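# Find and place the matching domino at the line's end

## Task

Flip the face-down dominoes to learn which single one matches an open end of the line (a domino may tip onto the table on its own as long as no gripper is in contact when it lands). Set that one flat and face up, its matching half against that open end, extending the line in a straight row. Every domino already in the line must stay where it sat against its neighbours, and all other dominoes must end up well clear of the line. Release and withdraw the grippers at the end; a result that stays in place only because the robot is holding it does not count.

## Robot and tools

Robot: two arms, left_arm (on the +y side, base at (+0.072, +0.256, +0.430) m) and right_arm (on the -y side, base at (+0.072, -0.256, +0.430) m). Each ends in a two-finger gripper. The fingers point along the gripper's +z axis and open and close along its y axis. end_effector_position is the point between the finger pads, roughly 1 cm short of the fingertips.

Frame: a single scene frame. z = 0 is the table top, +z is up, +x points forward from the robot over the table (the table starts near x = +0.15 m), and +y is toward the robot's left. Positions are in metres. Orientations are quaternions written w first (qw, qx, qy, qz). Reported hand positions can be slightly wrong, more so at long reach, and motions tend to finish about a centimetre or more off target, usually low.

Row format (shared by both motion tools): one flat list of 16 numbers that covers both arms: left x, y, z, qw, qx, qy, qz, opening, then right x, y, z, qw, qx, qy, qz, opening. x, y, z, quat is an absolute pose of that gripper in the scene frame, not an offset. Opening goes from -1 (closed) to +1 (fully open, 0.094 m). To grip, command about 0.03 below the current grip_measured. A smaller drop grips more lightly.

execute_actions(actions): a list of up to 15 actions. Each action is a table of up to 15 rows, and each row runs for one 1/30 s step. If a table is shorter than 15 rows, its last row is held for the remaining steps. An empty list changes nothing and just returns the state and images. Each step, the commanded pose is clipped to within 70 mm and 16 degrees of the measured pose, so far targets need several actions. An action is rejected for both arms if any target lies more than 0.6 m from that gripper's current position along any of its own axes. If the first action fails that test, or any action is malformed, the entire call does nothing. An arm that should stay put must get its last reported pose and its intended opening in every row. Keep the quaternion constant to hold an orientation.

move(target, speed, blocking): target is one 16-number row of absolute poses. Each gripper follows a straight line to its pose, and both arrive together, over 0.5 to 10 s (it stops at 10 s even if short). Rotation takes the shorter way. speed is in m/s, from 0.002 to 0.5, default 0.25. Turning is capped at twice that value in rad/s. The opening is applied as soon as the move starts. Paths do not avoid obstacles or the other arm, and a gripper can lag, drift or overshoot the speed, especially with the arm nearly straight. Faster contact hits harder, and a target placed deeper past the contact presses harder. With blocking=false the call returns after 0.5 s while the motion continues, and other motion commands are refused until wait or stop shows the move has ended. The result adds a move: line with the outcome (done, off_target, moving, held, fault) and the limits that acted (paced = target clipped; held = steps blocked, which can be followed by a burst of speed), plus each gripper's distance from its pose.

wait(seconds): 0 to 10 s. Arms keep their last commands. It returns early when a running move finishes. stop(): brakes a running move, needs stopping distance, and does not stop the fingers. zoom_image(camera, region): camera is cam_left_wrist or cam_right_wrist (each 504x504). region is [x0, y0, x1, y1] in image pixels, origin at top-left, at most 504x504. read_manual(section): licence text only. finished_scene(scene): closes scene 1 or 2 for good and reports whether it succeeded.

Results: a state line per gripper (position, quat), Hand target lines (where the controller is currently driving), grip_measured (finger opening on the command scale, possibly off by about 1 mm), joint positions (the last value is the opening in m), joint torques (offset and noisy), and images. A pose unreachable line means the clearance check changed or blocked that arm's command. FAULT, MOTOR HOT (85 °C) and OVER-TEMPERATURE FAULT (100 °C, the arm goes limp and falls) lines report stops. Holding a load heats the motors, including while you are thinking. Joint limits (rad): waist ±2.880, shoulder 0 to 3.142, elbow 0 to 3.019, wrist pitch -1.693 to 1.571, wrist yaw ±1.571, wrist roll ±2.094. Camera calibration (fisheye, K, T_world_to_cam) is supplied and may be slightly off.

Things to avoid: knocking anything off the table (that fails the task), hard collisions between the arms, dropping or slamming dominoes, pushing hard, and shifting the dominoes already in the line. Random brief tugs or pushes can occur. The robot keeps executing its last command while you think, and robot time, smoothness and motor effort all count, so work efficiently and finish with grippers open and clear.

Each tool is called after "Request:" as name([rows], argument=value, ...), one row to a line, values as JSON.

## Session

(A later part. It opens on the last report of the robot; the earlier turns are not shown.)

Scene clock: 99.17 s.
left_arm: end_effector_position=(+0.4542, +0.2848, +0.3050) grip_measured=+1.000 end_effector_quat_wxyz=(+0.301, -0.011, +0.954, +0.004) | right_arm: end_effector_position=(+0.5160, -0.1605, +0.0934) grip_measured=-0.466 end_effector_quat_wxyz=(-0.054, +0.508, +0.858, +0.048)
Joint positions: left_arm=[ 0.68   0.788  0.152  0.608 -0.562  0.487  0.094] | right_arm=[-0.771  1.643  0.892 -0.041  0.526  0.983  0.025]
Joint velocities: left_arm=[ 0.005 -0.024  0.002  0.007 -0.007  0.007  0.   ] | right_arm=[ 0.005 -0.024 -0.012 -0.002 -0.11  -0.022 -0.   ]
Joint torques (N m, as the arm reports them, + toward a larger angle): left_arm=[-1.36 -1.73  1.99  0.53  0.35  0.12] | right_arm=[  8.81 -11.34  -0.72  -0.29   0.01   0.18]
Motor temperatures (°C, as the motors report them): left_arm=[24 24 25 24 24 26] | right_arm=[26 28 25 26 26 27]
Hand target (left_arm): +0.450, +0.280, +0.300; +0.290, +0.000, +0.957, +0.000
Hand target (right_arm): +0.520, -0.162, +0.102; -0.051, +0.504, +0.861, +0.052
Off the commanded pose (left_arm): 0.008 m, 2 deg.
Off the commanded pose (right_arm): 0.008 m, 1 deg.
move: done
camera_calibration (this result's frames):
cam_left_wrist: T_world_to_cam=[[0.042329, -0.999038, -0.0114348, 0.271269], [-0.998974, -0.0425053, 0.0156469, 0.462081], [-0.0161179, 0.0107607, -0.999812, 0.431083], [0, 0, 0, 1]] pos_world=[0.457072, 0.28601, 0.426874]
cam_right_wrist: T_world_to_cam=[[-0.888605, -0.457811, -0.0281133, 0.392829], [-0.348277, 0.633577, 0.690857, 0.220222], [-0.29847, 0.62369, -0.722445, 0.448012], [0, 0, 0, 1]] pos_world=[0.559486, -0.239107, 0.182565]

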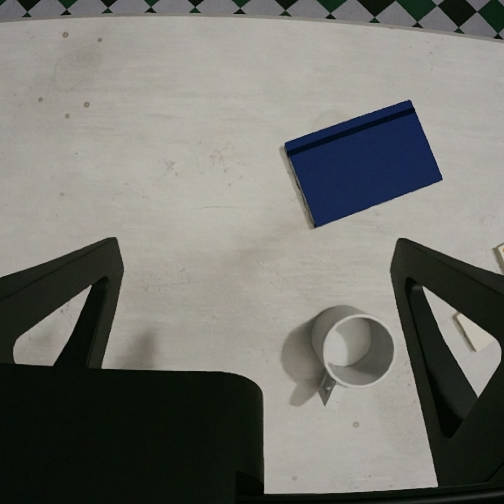

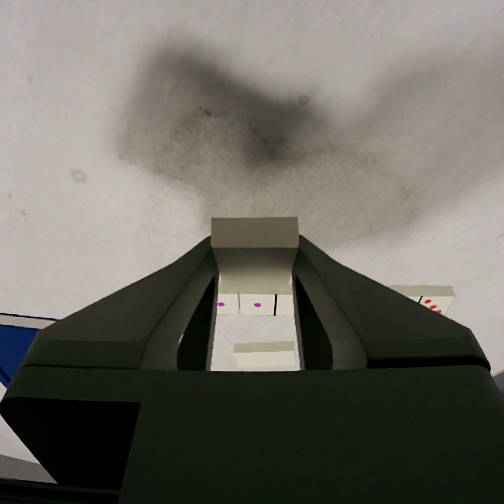

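Request:
move(target=[0.45,0.28,0.3,0.29,0,0.957,0,1,0.66,-0.10,0.09,0.621,-0.198,0.74,0.166,-0.5], speed=0.4)

Request:
move(target=[0.45,0.28,0.3,0.29,0,0.957,0,1,0.65,-0.105,0.038,0.621,-0.198,0.74,0.166,-0.5], speed=0.07)

Scene clock: 106.07 s.
left_arm: end_effector_position=(+0.4542, +0.2848, +0.3050) grip_measured=+1.000 end_effector_quat_wxyz=(+0.301, -0.011, +0.954, +0.004) | right_arm: end_effector_position=(+0.6672, -0.1037, +0.0971) grip_measured=-0.467 end_effector_quat_wxyz=(+0.626, -0.188, +0.739, +0.163)
Joint positions: left_arm=[ 0.68   0.788  0.152  0.608 -0.562  0.487  0.094] | right_arm=[-0.934  2.102  1.054  1.375 -0.524 -0.753  0.025]
Joint velocities: left_arm=[-0.005 -0.005 -0.007  0.032  0.007 -0.066  0.   ] | right_arm=[-0.024 -0.015 -0.002 -0.002 -0.007 -0.007 -0.001]
Joint torques (N m, as the arm reports them, + toward a larger angle): left_arm=[-1.55 -1.74  1.94  0.35  0.34  0.11] | right_arm=[  8.09 -11.08  -1.45   1.3   -0.56   0.16]
Motor temperatures (°C, as the motors report them): left_arm=[24 24 25 24 24 26] | right_arm=[26 28 25 26 26 27]
Hand target (left_arm): +0.450, +0.280, +0.300; +0.290, +0.000, +0.957, +0.000
Hand target (right_arm): +0.660, -0.101, +0.089; +0.620, -0.193, +0.742, +0.165
Off the commanded pose (left_arm): 0.008 m, 2 deg.
Off the commanded pose (right_arm): 0.011 m, 1 deg.
move: off_target (right_arm)
camera_calibration (this result's frames):
cam_left_wrist: T_world_to_cam=[[0.042329, -0.999038, -0.0114348, 0.271269], [-0.998974, -0.0425053, 0.0156469, 0.462081], [-0.0161179, 0.0107607, -0.999812, 0.431083], [0, 0, 0, 1]] pos_world=[0.457072, 0.28601, 0.426874]
cam_right_wrist: T_world_to_cam=[[0.482264, -0.875522, -0.0297165, -0.404519], [-0.628968, -0.322445, -0.70741, 0.45823], [0.609771, 0.359849, -0.706179, -0.174432], [0, 0, 0, 1]] pos_world=[0.58966, -0.143642, 0.188955]

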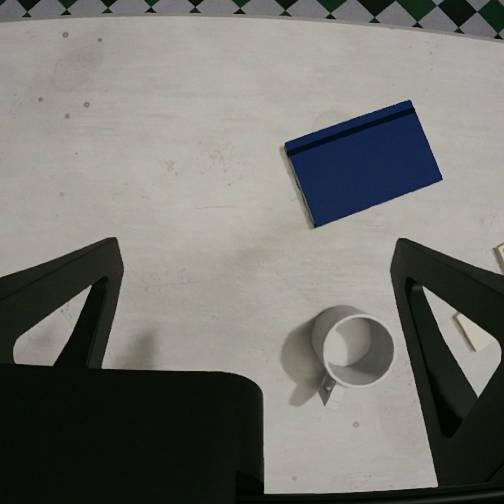

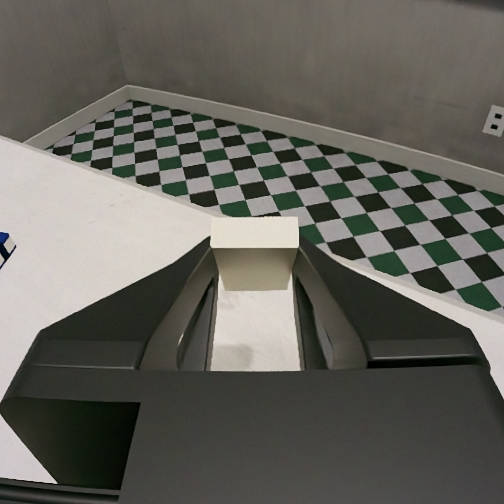

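Scene clock: 107.33 s.
left_arm: end_effector_position=(+0.4542, +0.2848, +0.3050) grip_measured=+1.000 end_effector_quat_wxyz=(+0.301, -0.011, +0.954, +0.004) | right_arm: end_effector_position=(+0.6550, -0.1053, +0.0432) grip_measured=-0.467 end_effector_quat_wxyz=(+0.623, -0.198, +0.738, +0.166)
Joint positions: left_arm=[ 0.68   0.788  0.152  0.608 -0.562  0.487  0.094] | right_arm=[-0.992  2.217  1.16   1.375 -0.588 -0.754  0.025]
Joint velocities: left_arm=[-0.015 -0.015 -0.012 -0.002  0.022 -0.066  0.   ] | right_arm=[-0.005 -0.005  0.002 -0.007 -0.022 -0.051 -0.001]
Joint torques (N m, as the arm reports them, + toward a larger angle): left_arm=[-1.52 -1.79  1.99  0.45  0.35  0.12] | right_arm=[  8.2  -10.8   -1.42   1.85  -0.56   0.22]
Motor temperatures (°C, as the motors report them): left_arm=[24 24 25 24 24 26] | right_arm=[26 28 25 26 26 27]
Hand target (left_arm): +0.450, +0.280, +0.300; +0.290, +0.000, +0.957, +0.000
Hand target (right_arm): +0.650, -0.106, +0.038; +0.621, -0.199, +0.740, +0.166
Off the commanded pose (left_arm): 0.008 m, 2 deg.
Off the commanded pose (right_arm): 0.007 m, 0 deg.
move: done
camera_calibration (this result's frames):
cam_left_wrist: T_world_to_cam=[[0.042329, -0.999038, -0.0114348, 0.271269], [-0.998974, -0.0425053, 0.0156469, 0.462081], [-0.0161179, 0.0107607, -0.999812, 0.431083], [0, 0, 0, 1]] pos_world=[0.457072, 0.28601, 0.426874]
cam_right_wrist: T_world_to_cam=[[0.499638, -0.865966, -0.0215768, -0.412364], [-0.623336, -0.342128, -0.703136, 0.405989], [0.60151, 0.364763, -0.710728, -0.198424], [0, 0, 0, 1]] pos_world=[0.578454, -0.145815, 0.135542]

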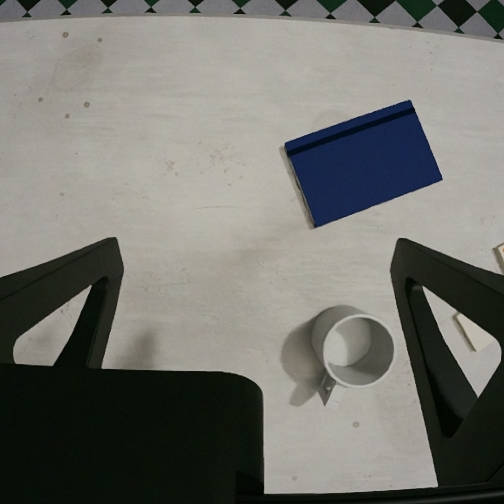

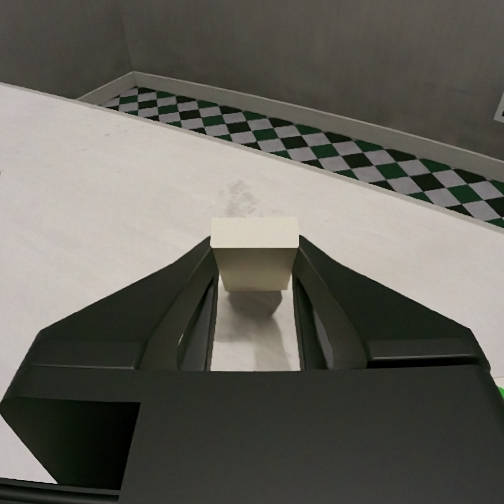

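Request:
execute_actions([
  [[0.45,0.28,0.3,0.29,0,0.957,0,1,0.65,-0.105,0.033,0.621,-0.198,0.74,0.166,-0.5]],
  [[0.45,0.28,0.3,0.29,0,0.957,0,1,0.65,-0.105,0.033,0.621,-0.198,0.74,0.166,0.1]],
])

Request:
move(target=[0.45,0.28,0.3,0.29,0,0.957,0,1,0.62,-0.12,0.11,0.45,-0.1,0.88,0.05,0.1], speed=0.4)

Scene clock: 113.20 s.
left_arm: end_effector_position=(+0.4542, +0.2848, +0.3050) grip_measured=+1.000 end_effector_quat_wxyz=(+0.301, -0.011, +0.954, +0.004) | right_arm: end_effector_position=(+0.6571, -0.1042, +0.0411) grip_measured=+0.098 end_effector_quat_wxyz=(+0.625, -0.199, +0.736, +0.165)
Joint positions: left_arm=[ 0.68   0.788  0.152  0.608 -0.562  0.487  0.094] | right_arm=[-0.992  2.224  1.173  1.375 -0.591 -0.754  0.052]
Joint velocities: left_arm=[-0.015 -0.005  0.002 -0.012 -0.081  0.022  0.   ] | right_arm=[ 0.005 -0.024 -0.017  0.007 -0.051 -0.066 -0.   ]
Joint torques (N m, as the arm reports them, + toward a larger angle): left_arm=[-1.38 -1.65  2.04  0.39  0.34  0.14] | right_arm=[  7.97 -10.16  -1.52   1.84  -0.5    0.26]
Motor temperatures (°C, as the motors report them): left_arm=[24 24 25 24 24 26] | right_arm=[26 28 25 26 26 27]
Hand target (left_arm): +0.450, +0.280, +0.300; +0.290, +0.000, +0.957, +0.000
Hand target (right_arm): +0.650, -0.105, +0.033; +0.621, -0.198, +0.740, +0.166
Off the commanded pose (left_arm): 0.008 m, 2 deg.
Off the commanded pose (right_arm): 0.011 m, 1 deg.
camera_calibration (this result's frames):
cam_left_wrist: T_world_to_cam=[[0.042329, -0.999038, -0.0114348, 0.271269], [-0.998974, -0.0425053, 0.0156469, 0.462081], [-0.0161179, 0.0107607, -0.999812, 0.431083], [0, 0, 0, 1]] pos_world=[0.457072, 0.28601, 0.426874]
cam_right_wrist: T_world_to_cam=[[0.499509, -0.866111, -0.0185117, -0.412624], [-0.619104, -0.341944, -0.706955, 0.40358], [0.605971, 0.364591, -0.707016, -0.204667], [0, 0, 0, 1]] pos_world=[0.57999, -0.144756, 0.132971]

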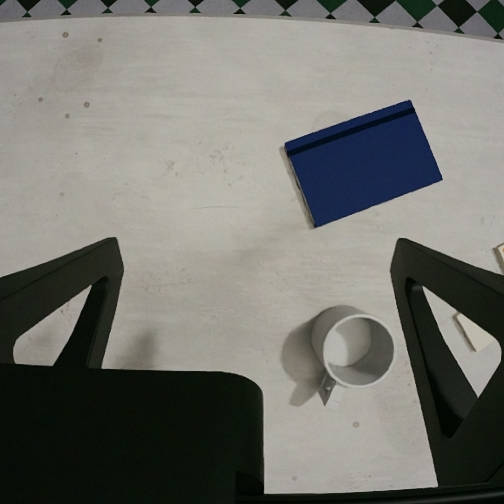

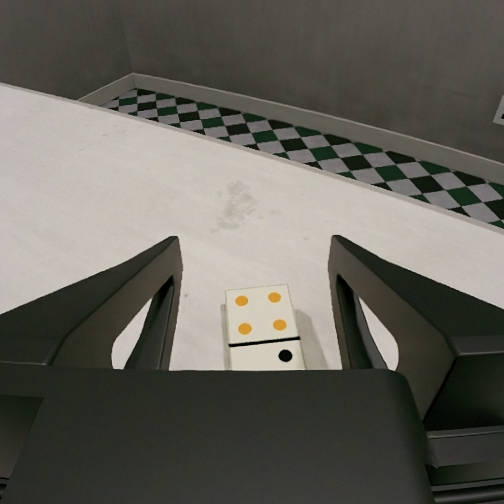

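Scene clock: 114.33 s.
left_arm: end_effector_position=(+0.4542, +0.2848, +0.3050) grip_measured=+1.000 end_effector_quat_wxyz=(+0.301, -0.011, +0.954, +0.004) | right_arm: end_effector_position=(+0.6202, -0.1195, +0.1054) grip_measured=+0.098 end_effector_quat_wxyz=(+0.454, -0.102, +0.884, +0.045)
Joint positions: left_arm=[ 0.68   0.788  0.152  0.608 -0.562  0.487  0.094] | right_arm=[-0.796  1.981  0.839  1.305  0.118 -0.729  0.052]
Joint velocities: left_arm=[-0.005 -0.005  0.002 -0.007 -0.007  0.095  0.   ] | right_arm=[-0.005 -0.005 -0.017  0.002 -0.051 -0.066 -0.001]
Joint torques (N m, as the arm reports them, + toward a larger angle): left_arm=[-1.23 -1.68  1.99  0.51  0.33  0.14] | right_arm=[  8.42 -12.4   -2.83   0.99  -0.39   0.32]
Motor temperatures (°C, as the motors report them): left_arm=[24 24 25 24 24 26] | right_arm=[26 28 25 26 26 27]
Hand target (left_arm): +0.450, +0.280, +0.300; +0.290, +0.000, +0.957, +0.000
Hand target (right_arm): +0.619, -0.119, +0.110; +0.452, -0.100, +0.885, +0.051
Off the commanded pose (left_arm): 0.008 m, 2 deg.
Off the commanded pose (right_arm): 0.005 m, 1 deg.
move: done
camera_calibration (this result's frames):
cam_left_wrist: T_world_to_cam=[[0.042329, -0.999038, -0.0114348, 0.271269], [-0.998974, -0.0425053, 0.0156469, 0.462081], [-0.0161179, 0.0107607, -0.999812, 0.431083], [0, 0, 0, 1]] pos_world=[0.457072, 0.28601, 0.426874]
cam_right_wrist: T_world_to_cam=[[0.210719, -0.977513, -0.00812114, -0.241537], [-0.926321, -0.197016, -0.321115, 0.588184], [0.312294, 0.0751878, -0.947006, 0.0416222], [0, 0, 0, 1]] pos_world=[0.582745, -0.123353, 0.226329]

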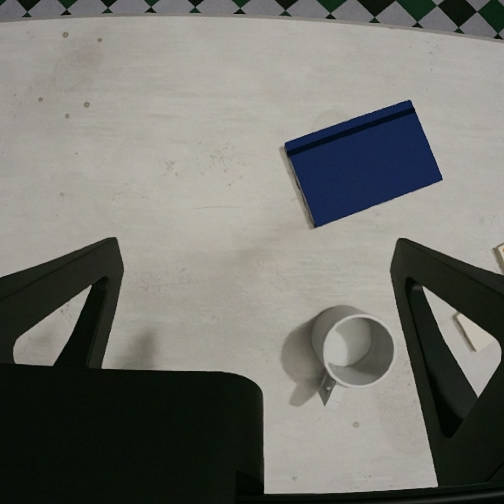

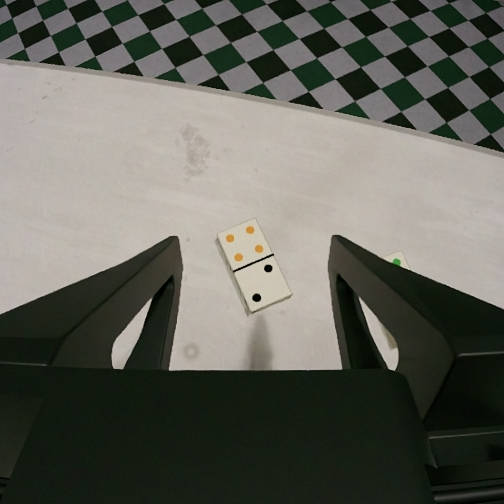

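Request:
move(target=[0.45,0.28,0.3,0.29,0,0.957,0,1,0.643,-0.108,0.035,0,-0.276,0.961,0,0.1], speed=0.3)

Scene clock: 124.53 s.
left_arm: end_effector_position=(+0.4542, +0.2848, +0.3050) grip_measured=+1.000 end_effector_quat_wxyz=(+0.301, -0.011, +0.954, +0.004) | right_arm: end_effector_position=(+0.6470, -0.1246, +0.0354) grip_measured=+0.098 end_effector_quat_wxyz=(+0.003, -0.274, +0.962, -0.009)
Joint positions: left_arm=[ 0.68   0.788  0.152  0.608 -0.562  0.487  0.094] | right_arm=[-0.726  1.91   1.356 -0.177  0.706 -0.653  0.052]
Joint velocities: left_arm=[-0.005 -0.015  0.012 -0.007  0.007 -0.066  0.   ] | right_arm=[-0.015 -0.015 -0.007 -0.012 -0.11   0.066  0.001]
Joint torques (N m, as the arm reports them, + toward a larger angle): left_arm=[-1.58 -1.7   1.92  0.61  0.33  0.13] | right_arm=[ 12.74 -12.47   1.7    0.08   0.01   0.3 ]
Motor temperatures (°C, as the motors report them): left_arm=[24 24 25 24 24 26] | right_arm=[26 28 25 26 26 27]
Hand target (left_arm): +0.450, +0.280, +0.300; +0.290, +0.000, +0.957, +0.000
Hand target (right_arm): +0.644, -0.110, +0.038; +0.002, -0.280, +0.960, -0.002
Off the commanded pose (left_arm): 0.008 m, 2 deg.
Off the commanded pose (right_arm): 0.017 m, 1 deg.
move: off_target (right_arm)
camera_calibration (this result's frames):
cam_left_wrist: T_world_to_cam=[[0.042329, -0.999038, -0.0114348, 0.271269], [-0.998974, -0.0425053, 0.0156469, 0.462081], [-0.0161179, 0.0107607, -0.999812, 0.431083], [0, 0, 0, 1]] pos_world=[0.457072, 0.28601, 0.426874]
cam_right_wrist: T_world_to_cam=[[0.507521, -0.861521, 0.0142549, -0.431096], [-0.705057, -0.405725, 0.581619, 0.388317], [-0.495294, -0.305235, -0.813336, 0.437667], [0, 0, 0, 1]] pos_world=[0.70935, -0.0802574, 0.136263]

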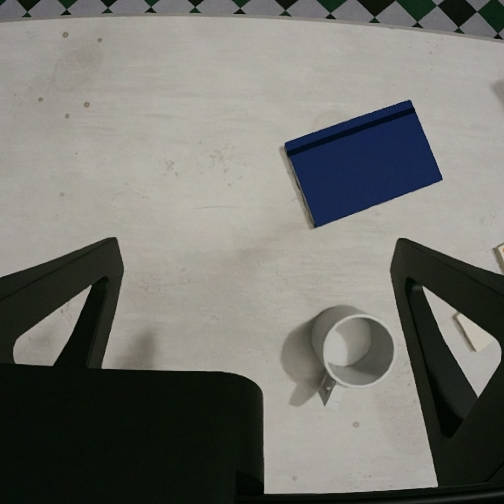

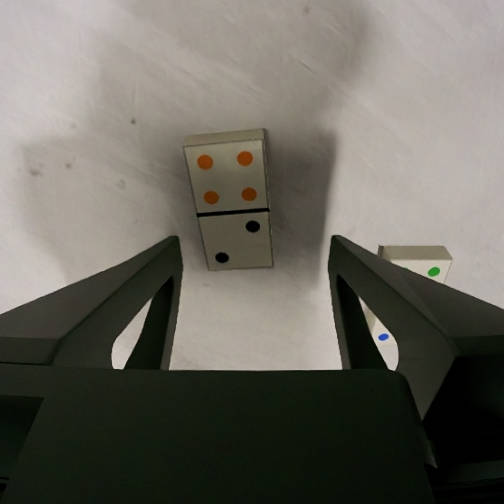

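Request:
move(target=[0.45,0.28,0.3,0.29,0,0.957,0,1,0.642,-0.108,0.008,0,-0.309,0.951,0,0.1], speed=0.05)

Scene clock: 129.67 s.
left_arm: end_effector_position=(+0.4542, +0.2848, +0.3050) grip_measured=+1.000 end_effector_quat_wxyz=(+0.301, -0.011, +0.954, +0.004) | right_arm: end_effector_position=(+0.6416, -0.1050, +0.0164) grip_measured=+0.098 end_effector_quat_wxyz=(+0.000, -0.310, +0.951, +0.003)
Joint positions: left_arm=[ 0.68   0.788  0.152  0.608 -0.562  0.487  0.094] | right_arm=[-0.726  1.971  1.396 -0.173  0.684 -0.718  0.052]
Joint velocities: left_arm=[-0.015 -0.005 -0.007  0.007 -0.022 -0.037  0.   ] | right_arm=[-0.005 -0.024  0.007  0.002 -0.007  0.007 -0.001]
Joint torques (N m, as the arm reports them, + toward a larger angle): left_arm=[-1.67 -2.03  2.02  0.45  0.31  0.1 ] | right_arm=[ 11.23 -12.55   1.88   1.17  -0.16   0.16]
Motor temperatures (°C, as the motors report them): left_arm=[24 24 25 24 24 26] | right_arm=[26 28 25 26 26 27]
Hand target (left_arm): +0.450, +0.280, +0.300; +0.290, +0.000, +0.957, +0.000
Hand target (right_arm): +0.642, -0.108, +0.008; +0.000, -0.309, +0.951, -0.000
Off the commanded pose (left_arm): 0.008 m, 2 deg.
Off the commanded pose (right_arm): 0.009 m, 0 deg.
move: done
camera_calibration (this result's frames):
cam_left_wrist: T_world_to_cam=[[0.042329, -0.999038, -0.0114348, 0.271269], [-0.998974, -0.0425053, 0.0156469, 0.462081], [-0.0161179, 0.0107607, -0.999812, 0.431083], [0, 0, 0, 1]] pos_world=[0.457072, 0.28601, 0.426874]
cam_right_wrist: T_world_to_cam=[[0.571435, -0.820578, -0.0106712, -0.44753], [-0.66481, -0.470507, 0.580216, 0.370991], [-0.481133, -0.324462, -0.814393, 0.414436], [0, 0, 0, 1]] pos_world=[0.701772, -0.0582103, 0.117483]

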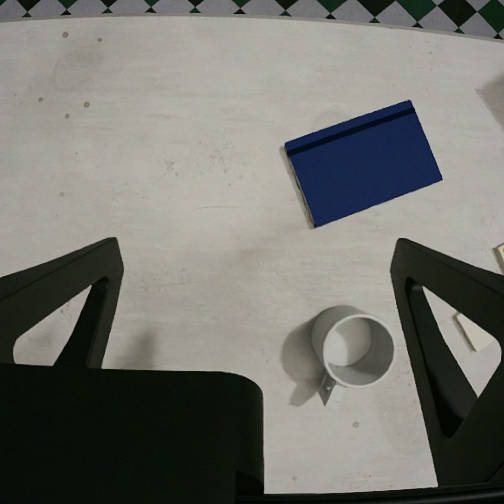

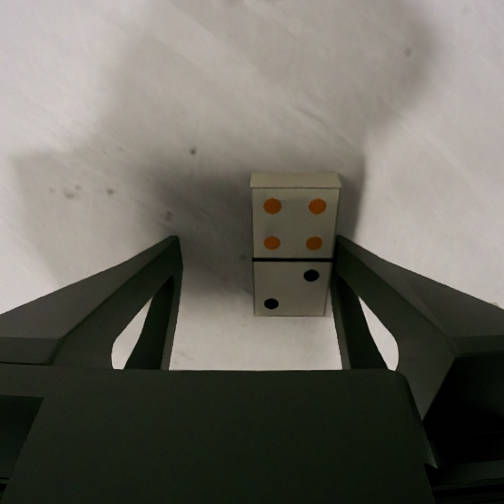

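Request:
move(target=[0.45,0.28,0.3,0.29,0,0.957,0,1,0.645,-0.121,0.008,0,-0.309,0.951,0,0.1], speed=0.03)

Request:
move(target=[0.45,0.28,0.3,0.29,0,0.957,0,1,0.645,-0.121,0.001,0,-0.309,0.951,0,0.1], speed=0.03)

Scene clock: 135.20 s.
left_arm: end_effector_position=(+0.4542, +0.2848, +0.3050) grip_measured=+1.000 end_effector_quat_wxyz=(+0.301, -0.011, +0.954, +0.004) | right_arm: end_effector_position=(+0.6415, -0.1051, +0.0159) grip_measured=+0.098 end_effector_quat_wxyz=(+0.001, -0.314, +0.949, +0.005)
Joint positions: left_arm=[ 0.68   0.788  0.152  0.608 -0.562  0.487  0.094] | right_arm=[-0.728  1.971  1.396 -0.173  0.68  -0.727  0.052]
Joint velocities: left_arm=[ 0.005 -0.015  0.007  0.002  0.007  0.051  0.   ] | right_arm=[ 0.005 -0.015 -0.007 -0.007  0.022 -0.007 -0.001]
Joint torques (N m, as the arm reports them, + toward a larger angle): left_arm=[-1.8  -1.75  1.99  0.48  0.33  0.11] | right_arm=[ 10.01 -13.56   1.2    0.67  -0.47   0.15]
Motor temperatures (°C, as the motors report them): left_arm=[24 24 25 24 24 26] | right_arm=[26 28 25 26 26 27]
Hand target (left_arm): +0.450, +0.280, +0.300; +0.290, +0.000, +0.957, +0.000
Hand target (right_arm): +0.645, -0.121, +0.008; -0.000, -0.309, +0.951, -0.000
Off the commanded pose (left_arm): 0.008 m, 2 deg.
Off the commanded pose (right_arm): 0.018 m, 1 deg.
move: off_target (right_arm)
camera_calibration (this result's frames):
cam_left_wrist: T_world_to_cam=[[0.042329, -0.999038, -0.0114348, 0.271269], [-0.998974, -0.0425053, 0.0156469, 0.462081], [-0.0161179, 0.0107607, -0.999812, 0.431083], [0, 0, 0, 1]] pos_world=[0.457072, 0.28601, 0.426874]
cam_right_wrist: T_world_to_cam=[[0.578425, -0.815628, -0.0132395, -0.451421], [-0.660663, -0.477924, 0.578889, 0.367761], [-0.478486, -0.326097, -0.815299, 0.412176], [0, 0, 0, 1]] pos_world=[0.701299, -0.0580205, 0.117177]

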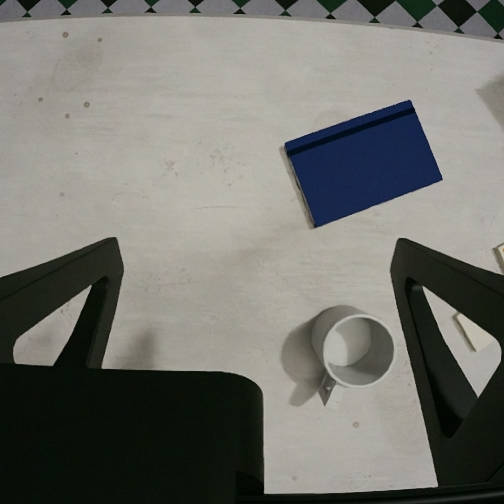

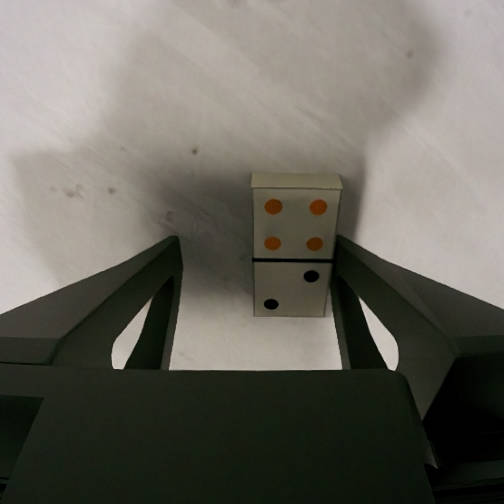

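Scene clock: 136.17 s.
left_arm: end_effector_position=(+0.4542, +0.2848, +0.3050) grip_measured=+1.000 end_effector_quat_wxyz=(+0.301, -0.011, +0.954, +0.004) | right_arm: end_effector_position=(+0.6415, -0.1050, +0.0158) grip_measured=+0.098 end_effector_quat_wxyz=(+0.001, -0.316, +0.949, +0.006)
Joint positions: left_arm=[ 0.68   0.788  0.152  0.608 -0.562  0.487  0.094] | right_arm=[-0.728  1.971  1.396 -0.173  0.679 -0.731  0.052]
Joint velocities: left_arm=[-0.015  0.005  0.007  0.012 -0.037 -0.022  0.   ] | right_arm=[-0.024 -0.005 -0.017 -0.002 -0.066 -0.066 -0.   ]
Joint torques (N m, as the arm reports them, + toward a larger angle): left_arm=[-1.54 -1.81  1.97  0.37  0.33  0.08] | right_arm=[  8.89 -14.08   2.06   1.06  -0.61   0.09]
Motor temperatures (°C, as the motors report them): left_arm=[24 24 25 24 24 26] | right_arm=[26 28 25 26 26 27]
Hand target (left_arm): +0.450, +0.280, +0.300; +0.290, +0.000, +0.957, +0.000
Hand target (right_arm): +0.644, -0.121, +0.002; -0.000, -0.309, +0.951, -0.000
Off the commanded pose (left_arm): 0.008 m, 2 deg.
Off the commanded pose (right_arm): 0.022 m, 1 deg.
move: off_target (right_arm)
camera_calibration (this result's frames):
cam_left_wrist: T_world_to_cam=[[0.042329, -0.999038, -0.0114348, 0.271269], [-0.998974, -0.0425053, 0.0156469, 0.462081], [-0.0161179, 0.0107607, -0.999812, 0.431083], [0, 0, 0, 1]] pos_world=[0.457072, 0.28601, 0.426874]
cam_right_wrist: T_world_to_cam=[[0.581366, -0.813517, -0.0142788, -0.453026], [-0.658922, -0.481038, 0.578294, 0.366412], [-0.477321, -0.326792, -0.815703, 0.411244], [0, 0, 0, 1]] pos_world=[0.701106, -0.057895, 0.117091]

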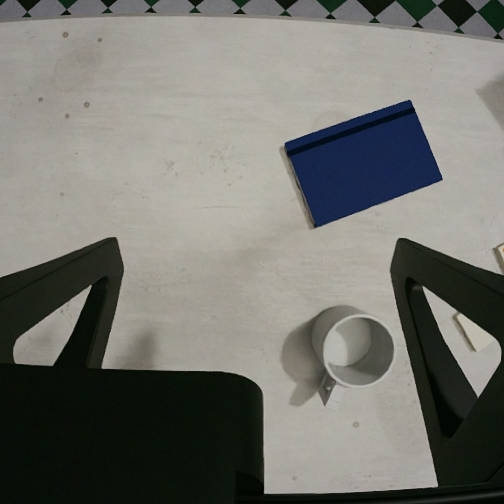

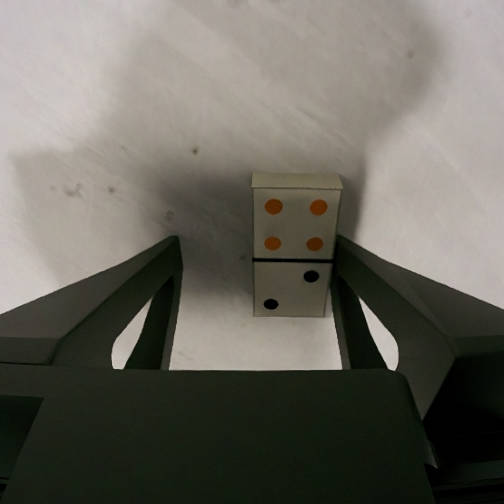

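Request:
execute_actions([
  [[0.45,0.28,0.3,0.29,0,0.957,0,1,0.645,-0.116,0.04,0,-0.309,0.951,0,0.1]],
  [[0.45,0.28,0.3,0.29,0,0.957,0,1,0.645,-0.119,0.025,0,-0.309,0.951,0,0.4]],
  [[0.45,0.28,0.3,0.29,0,0.957,0,1,0.645,-0.119,0.012,0,-0.309,0.951,0,0.4]],
  [[0.45,0.28,0.3,0.29,0,0.957,0,1,0.645,-0.119,0.004,0,-0.309,0.951,0,0.4]],
])

Scene clock: 143.23 s.
left_arm: end_effector_position=(+0.4542, +0.2848, +0.3050) grip_measured=+1.000 end_effector_quat_wxyz=(+0.301, -0.011, +0.954, +0.004) | right_arm: end_effector_position=(+0.6490, -0.1180, +0.0162) grip_measured=+0.398 end_effector_quat_wxyz=(+0.004, -0.308, +0.951, +0.002)
Joint positions: left_arm=[ 0.68   0.788  0.152  0.608 -0.562  0.487  0.094] | right_arm=[-0.742  1.954  1.397 -0.174  0.671 -0.732  0.066]
Joint velocities: left_arm=[-0.005 -0.005  0.002 -0.002  0.007 -0.007  0.   ] | right_arm=[ 0.005  0.005 -0.027 -0.017 -0.007  0.007 -0.   ]
Joint torques (N m, as the arm reports them, + toward a larger angle): left_arm=[-1.   -1.45  2.02  0.59  0.34  0.11] | right_arm=[ 11.15 -12.71   2.13   1.15  -0.17   0.17]
Motor temperatures (°C, as the motors report them): left_arm=[24 24 25 24 24 26] | right_arm=[26 28 25 26 26 27]
Hand target (left_arm): +0.450, +0.280, +0.300; +0.290, +0.000, +0.957, +0.000
Hand target (right_arm): +0.645, -0.119, +0.004; -0.000, -0.309, +0.951, -0.000
Off the commanded pose (left_arm): 0.008 m, 2 deg.
Off the commanded pose (right_arm): 0.013 m, 1 deg.
camera_calibration (this result's frames):
cam_left_wrist: T_world_to_cam=[[0.042329, -0.999038, -0.0114348, 0.271269], [-0.998974, -0.0425053, 0.0156469, 0.462081], [-0.0161179, 0.0107607, -0.999812, 0.431083], [0, 0, 0, 1]] pos_world=[0.457072, 0.28601, 0.426874]
cam_right_wrist: T_world_to_cam=[[0.567332, -0.823462, -0.00673186, -0.460125], [-0.671536, -0.467362, 0.574988, 0.374654], [-0.476627, -0.321689, -0.818134, 0.411102], [0, 0, 0, 1]] pos_world=[0.70858, -0.0715494, 0.117818]

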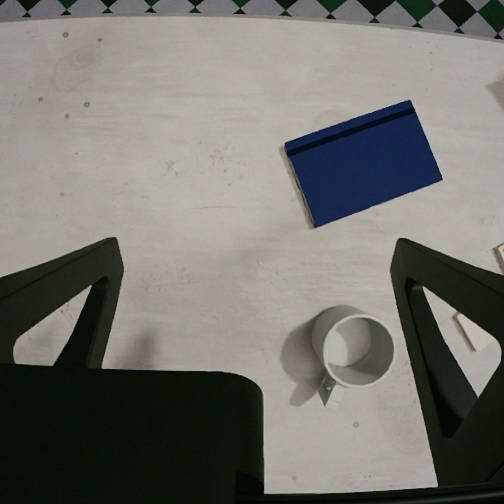

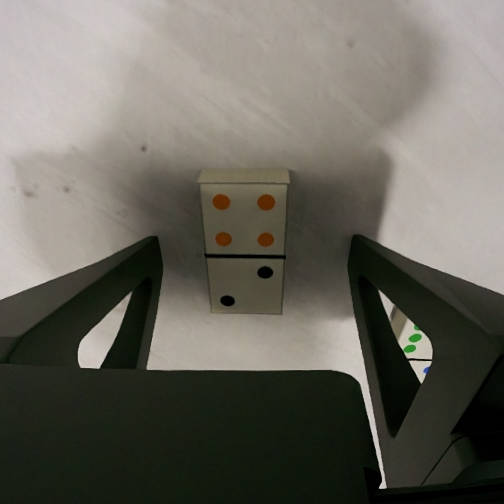

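Request:
execute_actions([
  [[0.45,0.28,0.3,0.29,0,0.957,0,1,0.643,-0.117,0.003,0,-0.309,0.951,0,-0.25]],
  [[0.45,0.28,0.3,0.29,0,0.957,0,1,0.643,-0.117,0.003,0,-0.309,0.951,0,-0.5]],
  [[0.45,0.28,0.3,0.29,0,0.957,0,1,0.64,-0.117,0.05,0,-0.309,0.951,0,-0.5]],
])

Request:
move(target=[0.45,0.28,0.3,0.29,0,0.957,0,1,0.54,-0.15,0.04,0,0.766,0.643,0,-0.5], speed=0.5)

Request:
move(target=[0.45,0.28,0.3,0.29,0,0.957,0,1,0.54,-0.15,0.007,0,0.766,0.643,0,-0.5], speed=0.05)

Scene clock: 152.90 s.
left_arm: end_effector_position=(+0.4542, +0.2848, +0.3050) grip_measured=+1.000 end_effector_quat_wxyz=(+0.301, -0.011, +0.954, +0.004) | right_arm: end_effector_position=(+0.6264, -0.1153, +0.0351) grip_measured=-0.464 end_effector_quat_wxyz=(-0.011, -0.315, +0.949, +0.000)
Joint positions: left_arm=[ 0.68   0.788  0.152  0.608 -0.562  0.487  0.094] | right_arm=[-0.718  1.916  1.327 -0.189  0.705 -0.705  0.025]
Joint velocities: left_arm=[-0.005  0.005 -0.002 -0.007 -0.022 -0.11   0.   ] | right_arm=[-0.005 -0.005 -0.017  0.007  0.007 -0.022 -0.   ]
Joint torques (N m, as the arm reports them, + toward a larger angle): left_arm=[-1.22 -1.77  1.85  0.49  0.33  0.12] | right_arm=[ 12.47 -15.24   1.03   0.04  -0.02   0.36]
Motor temperatures (°C, as the motors report them): left_arm=[24 24 25 24 24 26] | right_arm=[26 28 25 26 26 27]
Hand target (left_arm): +0.450, +0.280, +0.300; +0.290, +0.000, +0.957, +0.000
Hand target (right_arm): +0.640, -0.116, +0.050; +0.000, -0.309, +0.951, +0.000
Off the commanded pose (left_arm): 0.008 m, 2 deg.
Off the commanded pose (right_arm): 0.020 m, 1 deg.
camera_calibration (this result's frames):
cam_left_wrist: T_world_to_cam=[[0.042329, -0.999038, -0.0114348, 0.271269], [-0.998974, -0.0425053, 0.0156469, 0.462081], [-0.0161179, 0.0107607, -0.999812, 0.431083], [0, 0, 0, 1]] pos_world=[0.457072, 0.28601, 0.426874]
cam_right_wrist: T_world_to_cam=[[0.579982, -0.814549, -0.0114499, -0.451696], [-0.648406, -0.470101, 0.598811, 0.334225], [-0.493143, -0.339875, -0.800809, 0.424317], [0, 0, 0, 1]] pos_world=[0.687938, -0.0665937, 0.134488]

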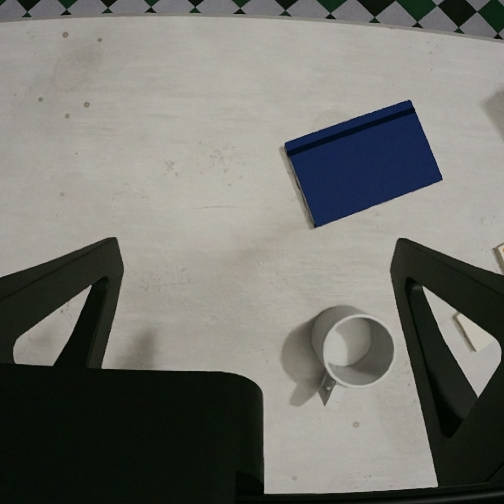

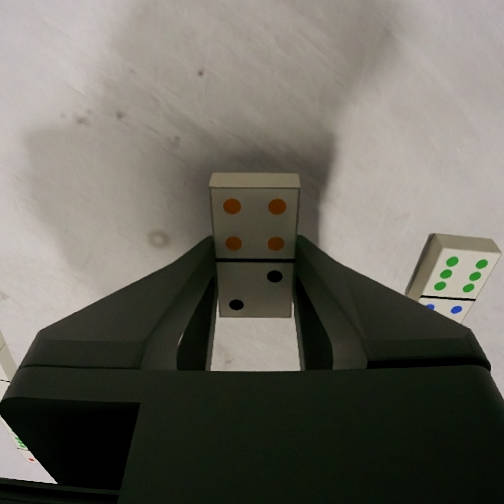

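Scene clock: 156.03 s.
left_arm: end_effector_position=(+0.4542, +0.2848, +0.3050) grip_measured=+1.000 end_effector_quat_wxyz=(+0.301, -0.011, +0.954, +0.004) | right_arm: end_effector_position=(+0.5305, -0.1374, +0.0339) grip_measured=-0.465 end_effector_quat_wxyz=(-0.009, +0.756, +0.655, -0.004)
Joint positions: left_arm=[ 0.68   0.788  0.152  0.608 -0.562  0.487  0.094] | right_arm=[-0.768  1.853  1.028  0.078  0.654  1.604  0.025]
Joint velocities: left_arm=[ 0.005 -0.015 -0.007  0.022  0.037 -0.037  0.   ] | right_arm=[-0.005  0.005 -0.022 -0.002 -0.007 -0.037 -0.   ]
Joint torques (N m, as the arm reports them, + toward a larger angle): left_arm=[-1.38 -2.26  2.03  0.51  0.33  0.11] | right_arm=[  8.26 -13.27  -1.13   0.54   0.04   0.33]
Motor temperatures (°C, as the motors report them): left_arm=[24 24 25 24 24 26] | right_arm=[26 28 25 26 26 27]
Hand target (left_arm): +0.450, +0.280, +0.300; +0.290, +0.000, +0.957, +0.000
Hand target (right_arm): +0.540, -0.149, +0.038; +0.000, +0.766, +0.643, -0.000
Off the commanded pose (left_arm): 0.008 m, 2 deg.
Off the commanded pose (right_arm): 0.017 m, 2 deg.
move: off_target (right_arm)
camera_calibration (this result's frames):
cam_left_wrist: T_world_to_cam=[[0.042329, -0.999038, -0.0114348, 0.271269], [-0.998974, -0.0425053, 0.0156469, 0.462081], [-0.0161179, 0.0107607, -0.999812, 0.431083], [0, 0, 0, 1]] pos_world=[0.457072, 0.28601, 0.426874]
cam_right_wrist: T_world_to_cam=[[-0.986123, 0.165389, 0.0144058, 0.550525], [0.142345, 0.797679, 0.586042, 0.0175496], [0.0854339, 0.57996, -0.810153, 0.188343], [0, 0, 0, 1]] pos_world=[0.524296, -0.214281, 0.134371]

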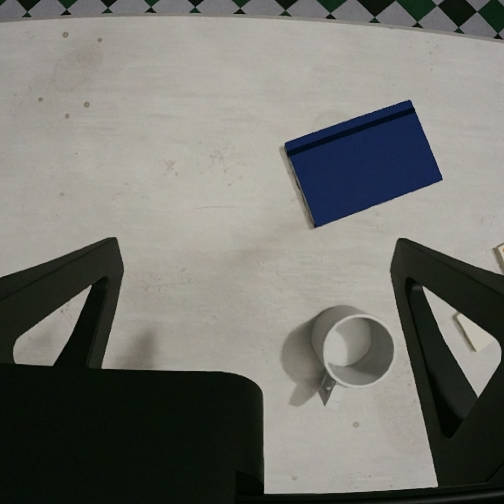

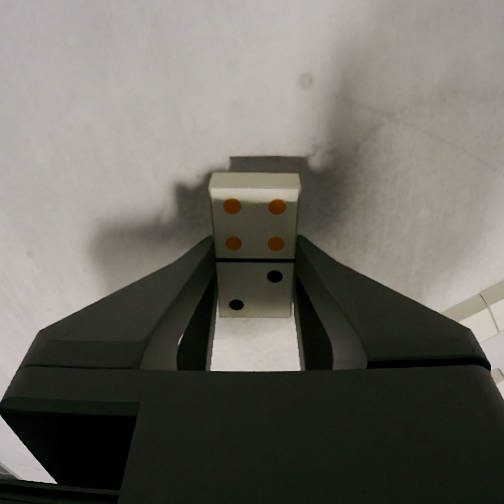

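Scene clock: 156.97 s.
left_arm: end_effector_position=(+0.4542, +0.2848, +0.3050) grip_measured=+1.000 end_effector_quat_wxyz=(+0.301, -0.011, +0.954, +0.004) | right_arm: end_effector_position=(+0.5430, -0.1510, +0.0134) grip_measured=-0.465 end_effector_quat_wxyz=(-0.000, +0.767, +0.641, +0.001)
Joint positions: left_arm=[ 0.68   0.788  0.152  0.608 -0.562  0.487  0.094] | right_arm=[-0.81   1.878  1.067  0.109  0.626  1.59   0.025]
Joint velocities: left_arm=[-0.005 -0.024  0.002  0.002 -0.007  0.037  0.   ] | right_arm=[ 0.005 -0.005  0.012 -0.012  0.007 -0.037 -0.   ]
Joint torques (N m, as the arm reports them, + toward a larger angle): left_arm=[-1.82 -1.45  1.83  0.53  0.35  0.1 ] | right_arm=[  9.13 -11.4   -0.48   0.95  -0.09   0.22]
Motor temperatures (°C, as the motors report them): left_arm=[24 24 25 24 24 26] | right_arm=[26 28 25 26 26 27]
Hand target (left_arm): +0.450, +0.280, +0.300; +0.290, +0.000, +0.957, +0.000
Hand target (right_arm): +0.540, -0.151, +0.007; -0.000, +0.766, +0.643, -0.000
Off the commanded pose (left_arm): 0.008 m, 2 deg.
Off the commanded pose (right_arm): 0.007 m, 0 deg.
move: done
camera_calibration (this result's frames):
cam_left_wrist: T_world_to_cam=[[0.042329, -0.999038, -0.0114348, 0.271269], [-0.998974, -0.0425053, 0.0156469, 0.462081], [-0.0161179, 0.0107607, -0.999812, 0.431083], [0, 0, 0, 1]] pos_world=[0.457072, 0.28601, 0.426874]
cam_right_wrist: T_world_to_cam=[[-0.979876, 0.199534, -0.00541153, 0.567454], [0.158895, 0.796143, 0.583874, 0.0293944], [0.120811, 0.571264, -0.811826, 0.158018], [0, 0, 0, 1]] pos_world=[0.532274, -0.226899, 0.114192]

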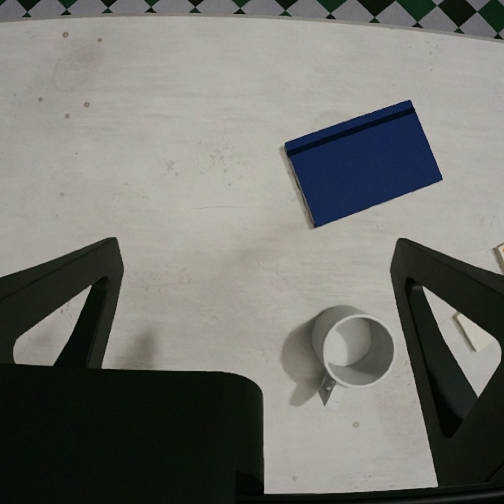

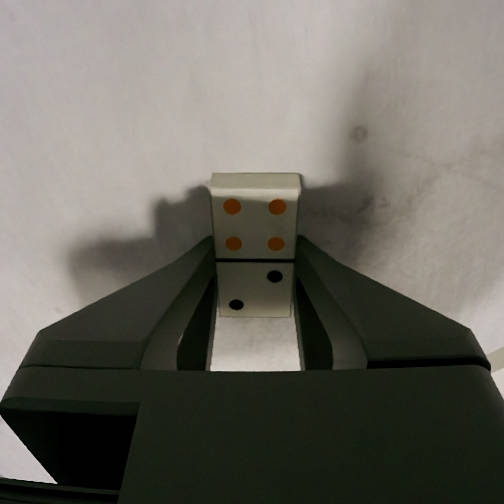

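Request:
execute_actions([
  [[0.45,0.28,0.3,0.29,0,0.957,0,1,0.54,-0.15,0.007,0,0.766,0.643,0,0.3]],
  [[0.45,0.28,0.3,0.29,0,0.957,0,1,0.54,-0.15,0.055,0,0.766,0.643,0,0.3]],
  [[0.45,0.28,0.3,0.29,0,0.957,0,1,0.54,-0.15,0.055,0,0.5,0.866,0,0.3]],
  [[0.45,0.28,0.3,0.29,0,0.957,0,1,0.54,-0.15,0.055,0,0.174,0.985,0,0.3]],
  [[0.45,0.28,0.3,0.29,0,0.957,0,1,0.54,-0.15,0.055,0,-0.174,0.985,0,0.3]],
  [[0.45,0.28,0.3,0.29,0,0.957,0,1,0.54,-0.145,0.055,0,-0.5,0.866,0,0.3]],
  [[0.45,0.28,0.3,0.29,0,0.957,0,1,0.542,-0.142,0.045,0,-0.643,0.766,0,0.3]],
  [[0.45,0.28,0.3,0.29,0,0.957,0,1,0.542,-0.142,0.022,0,-0.643,0.766,0,0.3]],
  [[0.45,0.28,0.3,0.29,0,0.957,0,1,0.542,-0.142,0.006,0,-0.643,0.766,0,0.3]],
])

Scene clock: 168.87 s.
left_arm: end_effector_position=(+0.4542, +0.2848, +0.3050) grip_measured=+1.000 end_effector_quat_wxyz=(+0.301, -0.011, +0.954, +0.004) | right_arm: end_effector_position=(+0.5475, -0.1416, +0.0130) grip_measured=+0.298 end_effector_quat_wxyz=(+0.004, -0.641, +0.767, -0.001)
Joint positions: left_arm=[ 0.68   0.788  0.152  0.608 -0.562  0.487  0.094] | right_arm=[-0.795  1.893  1.085  0.105  0.634 -1.543  0.061]
Joint velocities: left_arm=[-0.005  0.005 -0.002 -0.002 -0.066 -0.066  0.   ] | right_arm=[-0.005 -0.005  0.017  0.007  0.007  0.007  0.001]
Joint torques (N m, as the arm reports them, + toward a larger angle): left_arm=[-0.94 -1.97  1.94  0.61  0.35  0.12] | right_arm=[  9.32 -10.83  -0.43   0.75  -0.23   0.22]
Motor temperatures (°C, as the motors report them): left_arm=[24 24 25 24 24 26] | right_arm=[26 28 25 26 26 27]
Hand target (left_arm): +0.450, +0.280, +0.300; +0.290, +0.000, +0.957, +0.000
Hand target (right_arm): +0.542, -0.142, +0.006; -0.000, -0.643, +0.766, +0.000
Off the commanded pose (left_arm): 0.008 m, 2 deg.
Off the commanded pose (right_arm): 0.009 m, 1 deg.
camera_calibration (this result's frames):
cam_left_wrist: T_world_to_cam=[[0.042329, -0.999038, -0.0114348, 0.271269], [-0.998974, -0.0425053, 0.0156469, 0.462081], [-0.0161179, 0.0107607, -0.999812, 0.431083], [0, 0, 0, 1]] pos_world=[0.457072, 0.28601, 0.426874]
cam_right_wrist: T_world_to_cam=[[0.979717, -0.200382, 0.0014873, -0.559651], [-0.164382, -0.799413, 0.577856, -0.0273281], [-0.114603, -0.56638, -0.816137, 0.119653], [0, 0, 0, 1]] pos_world=[0.55752, -0.0662215, 0.114277]

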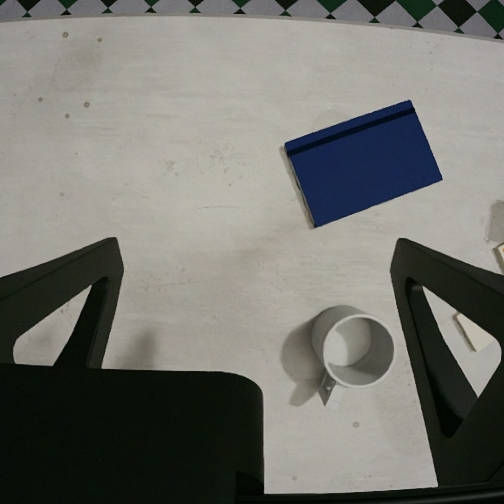

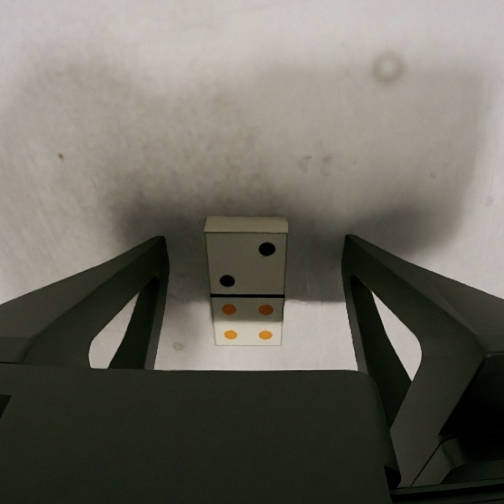

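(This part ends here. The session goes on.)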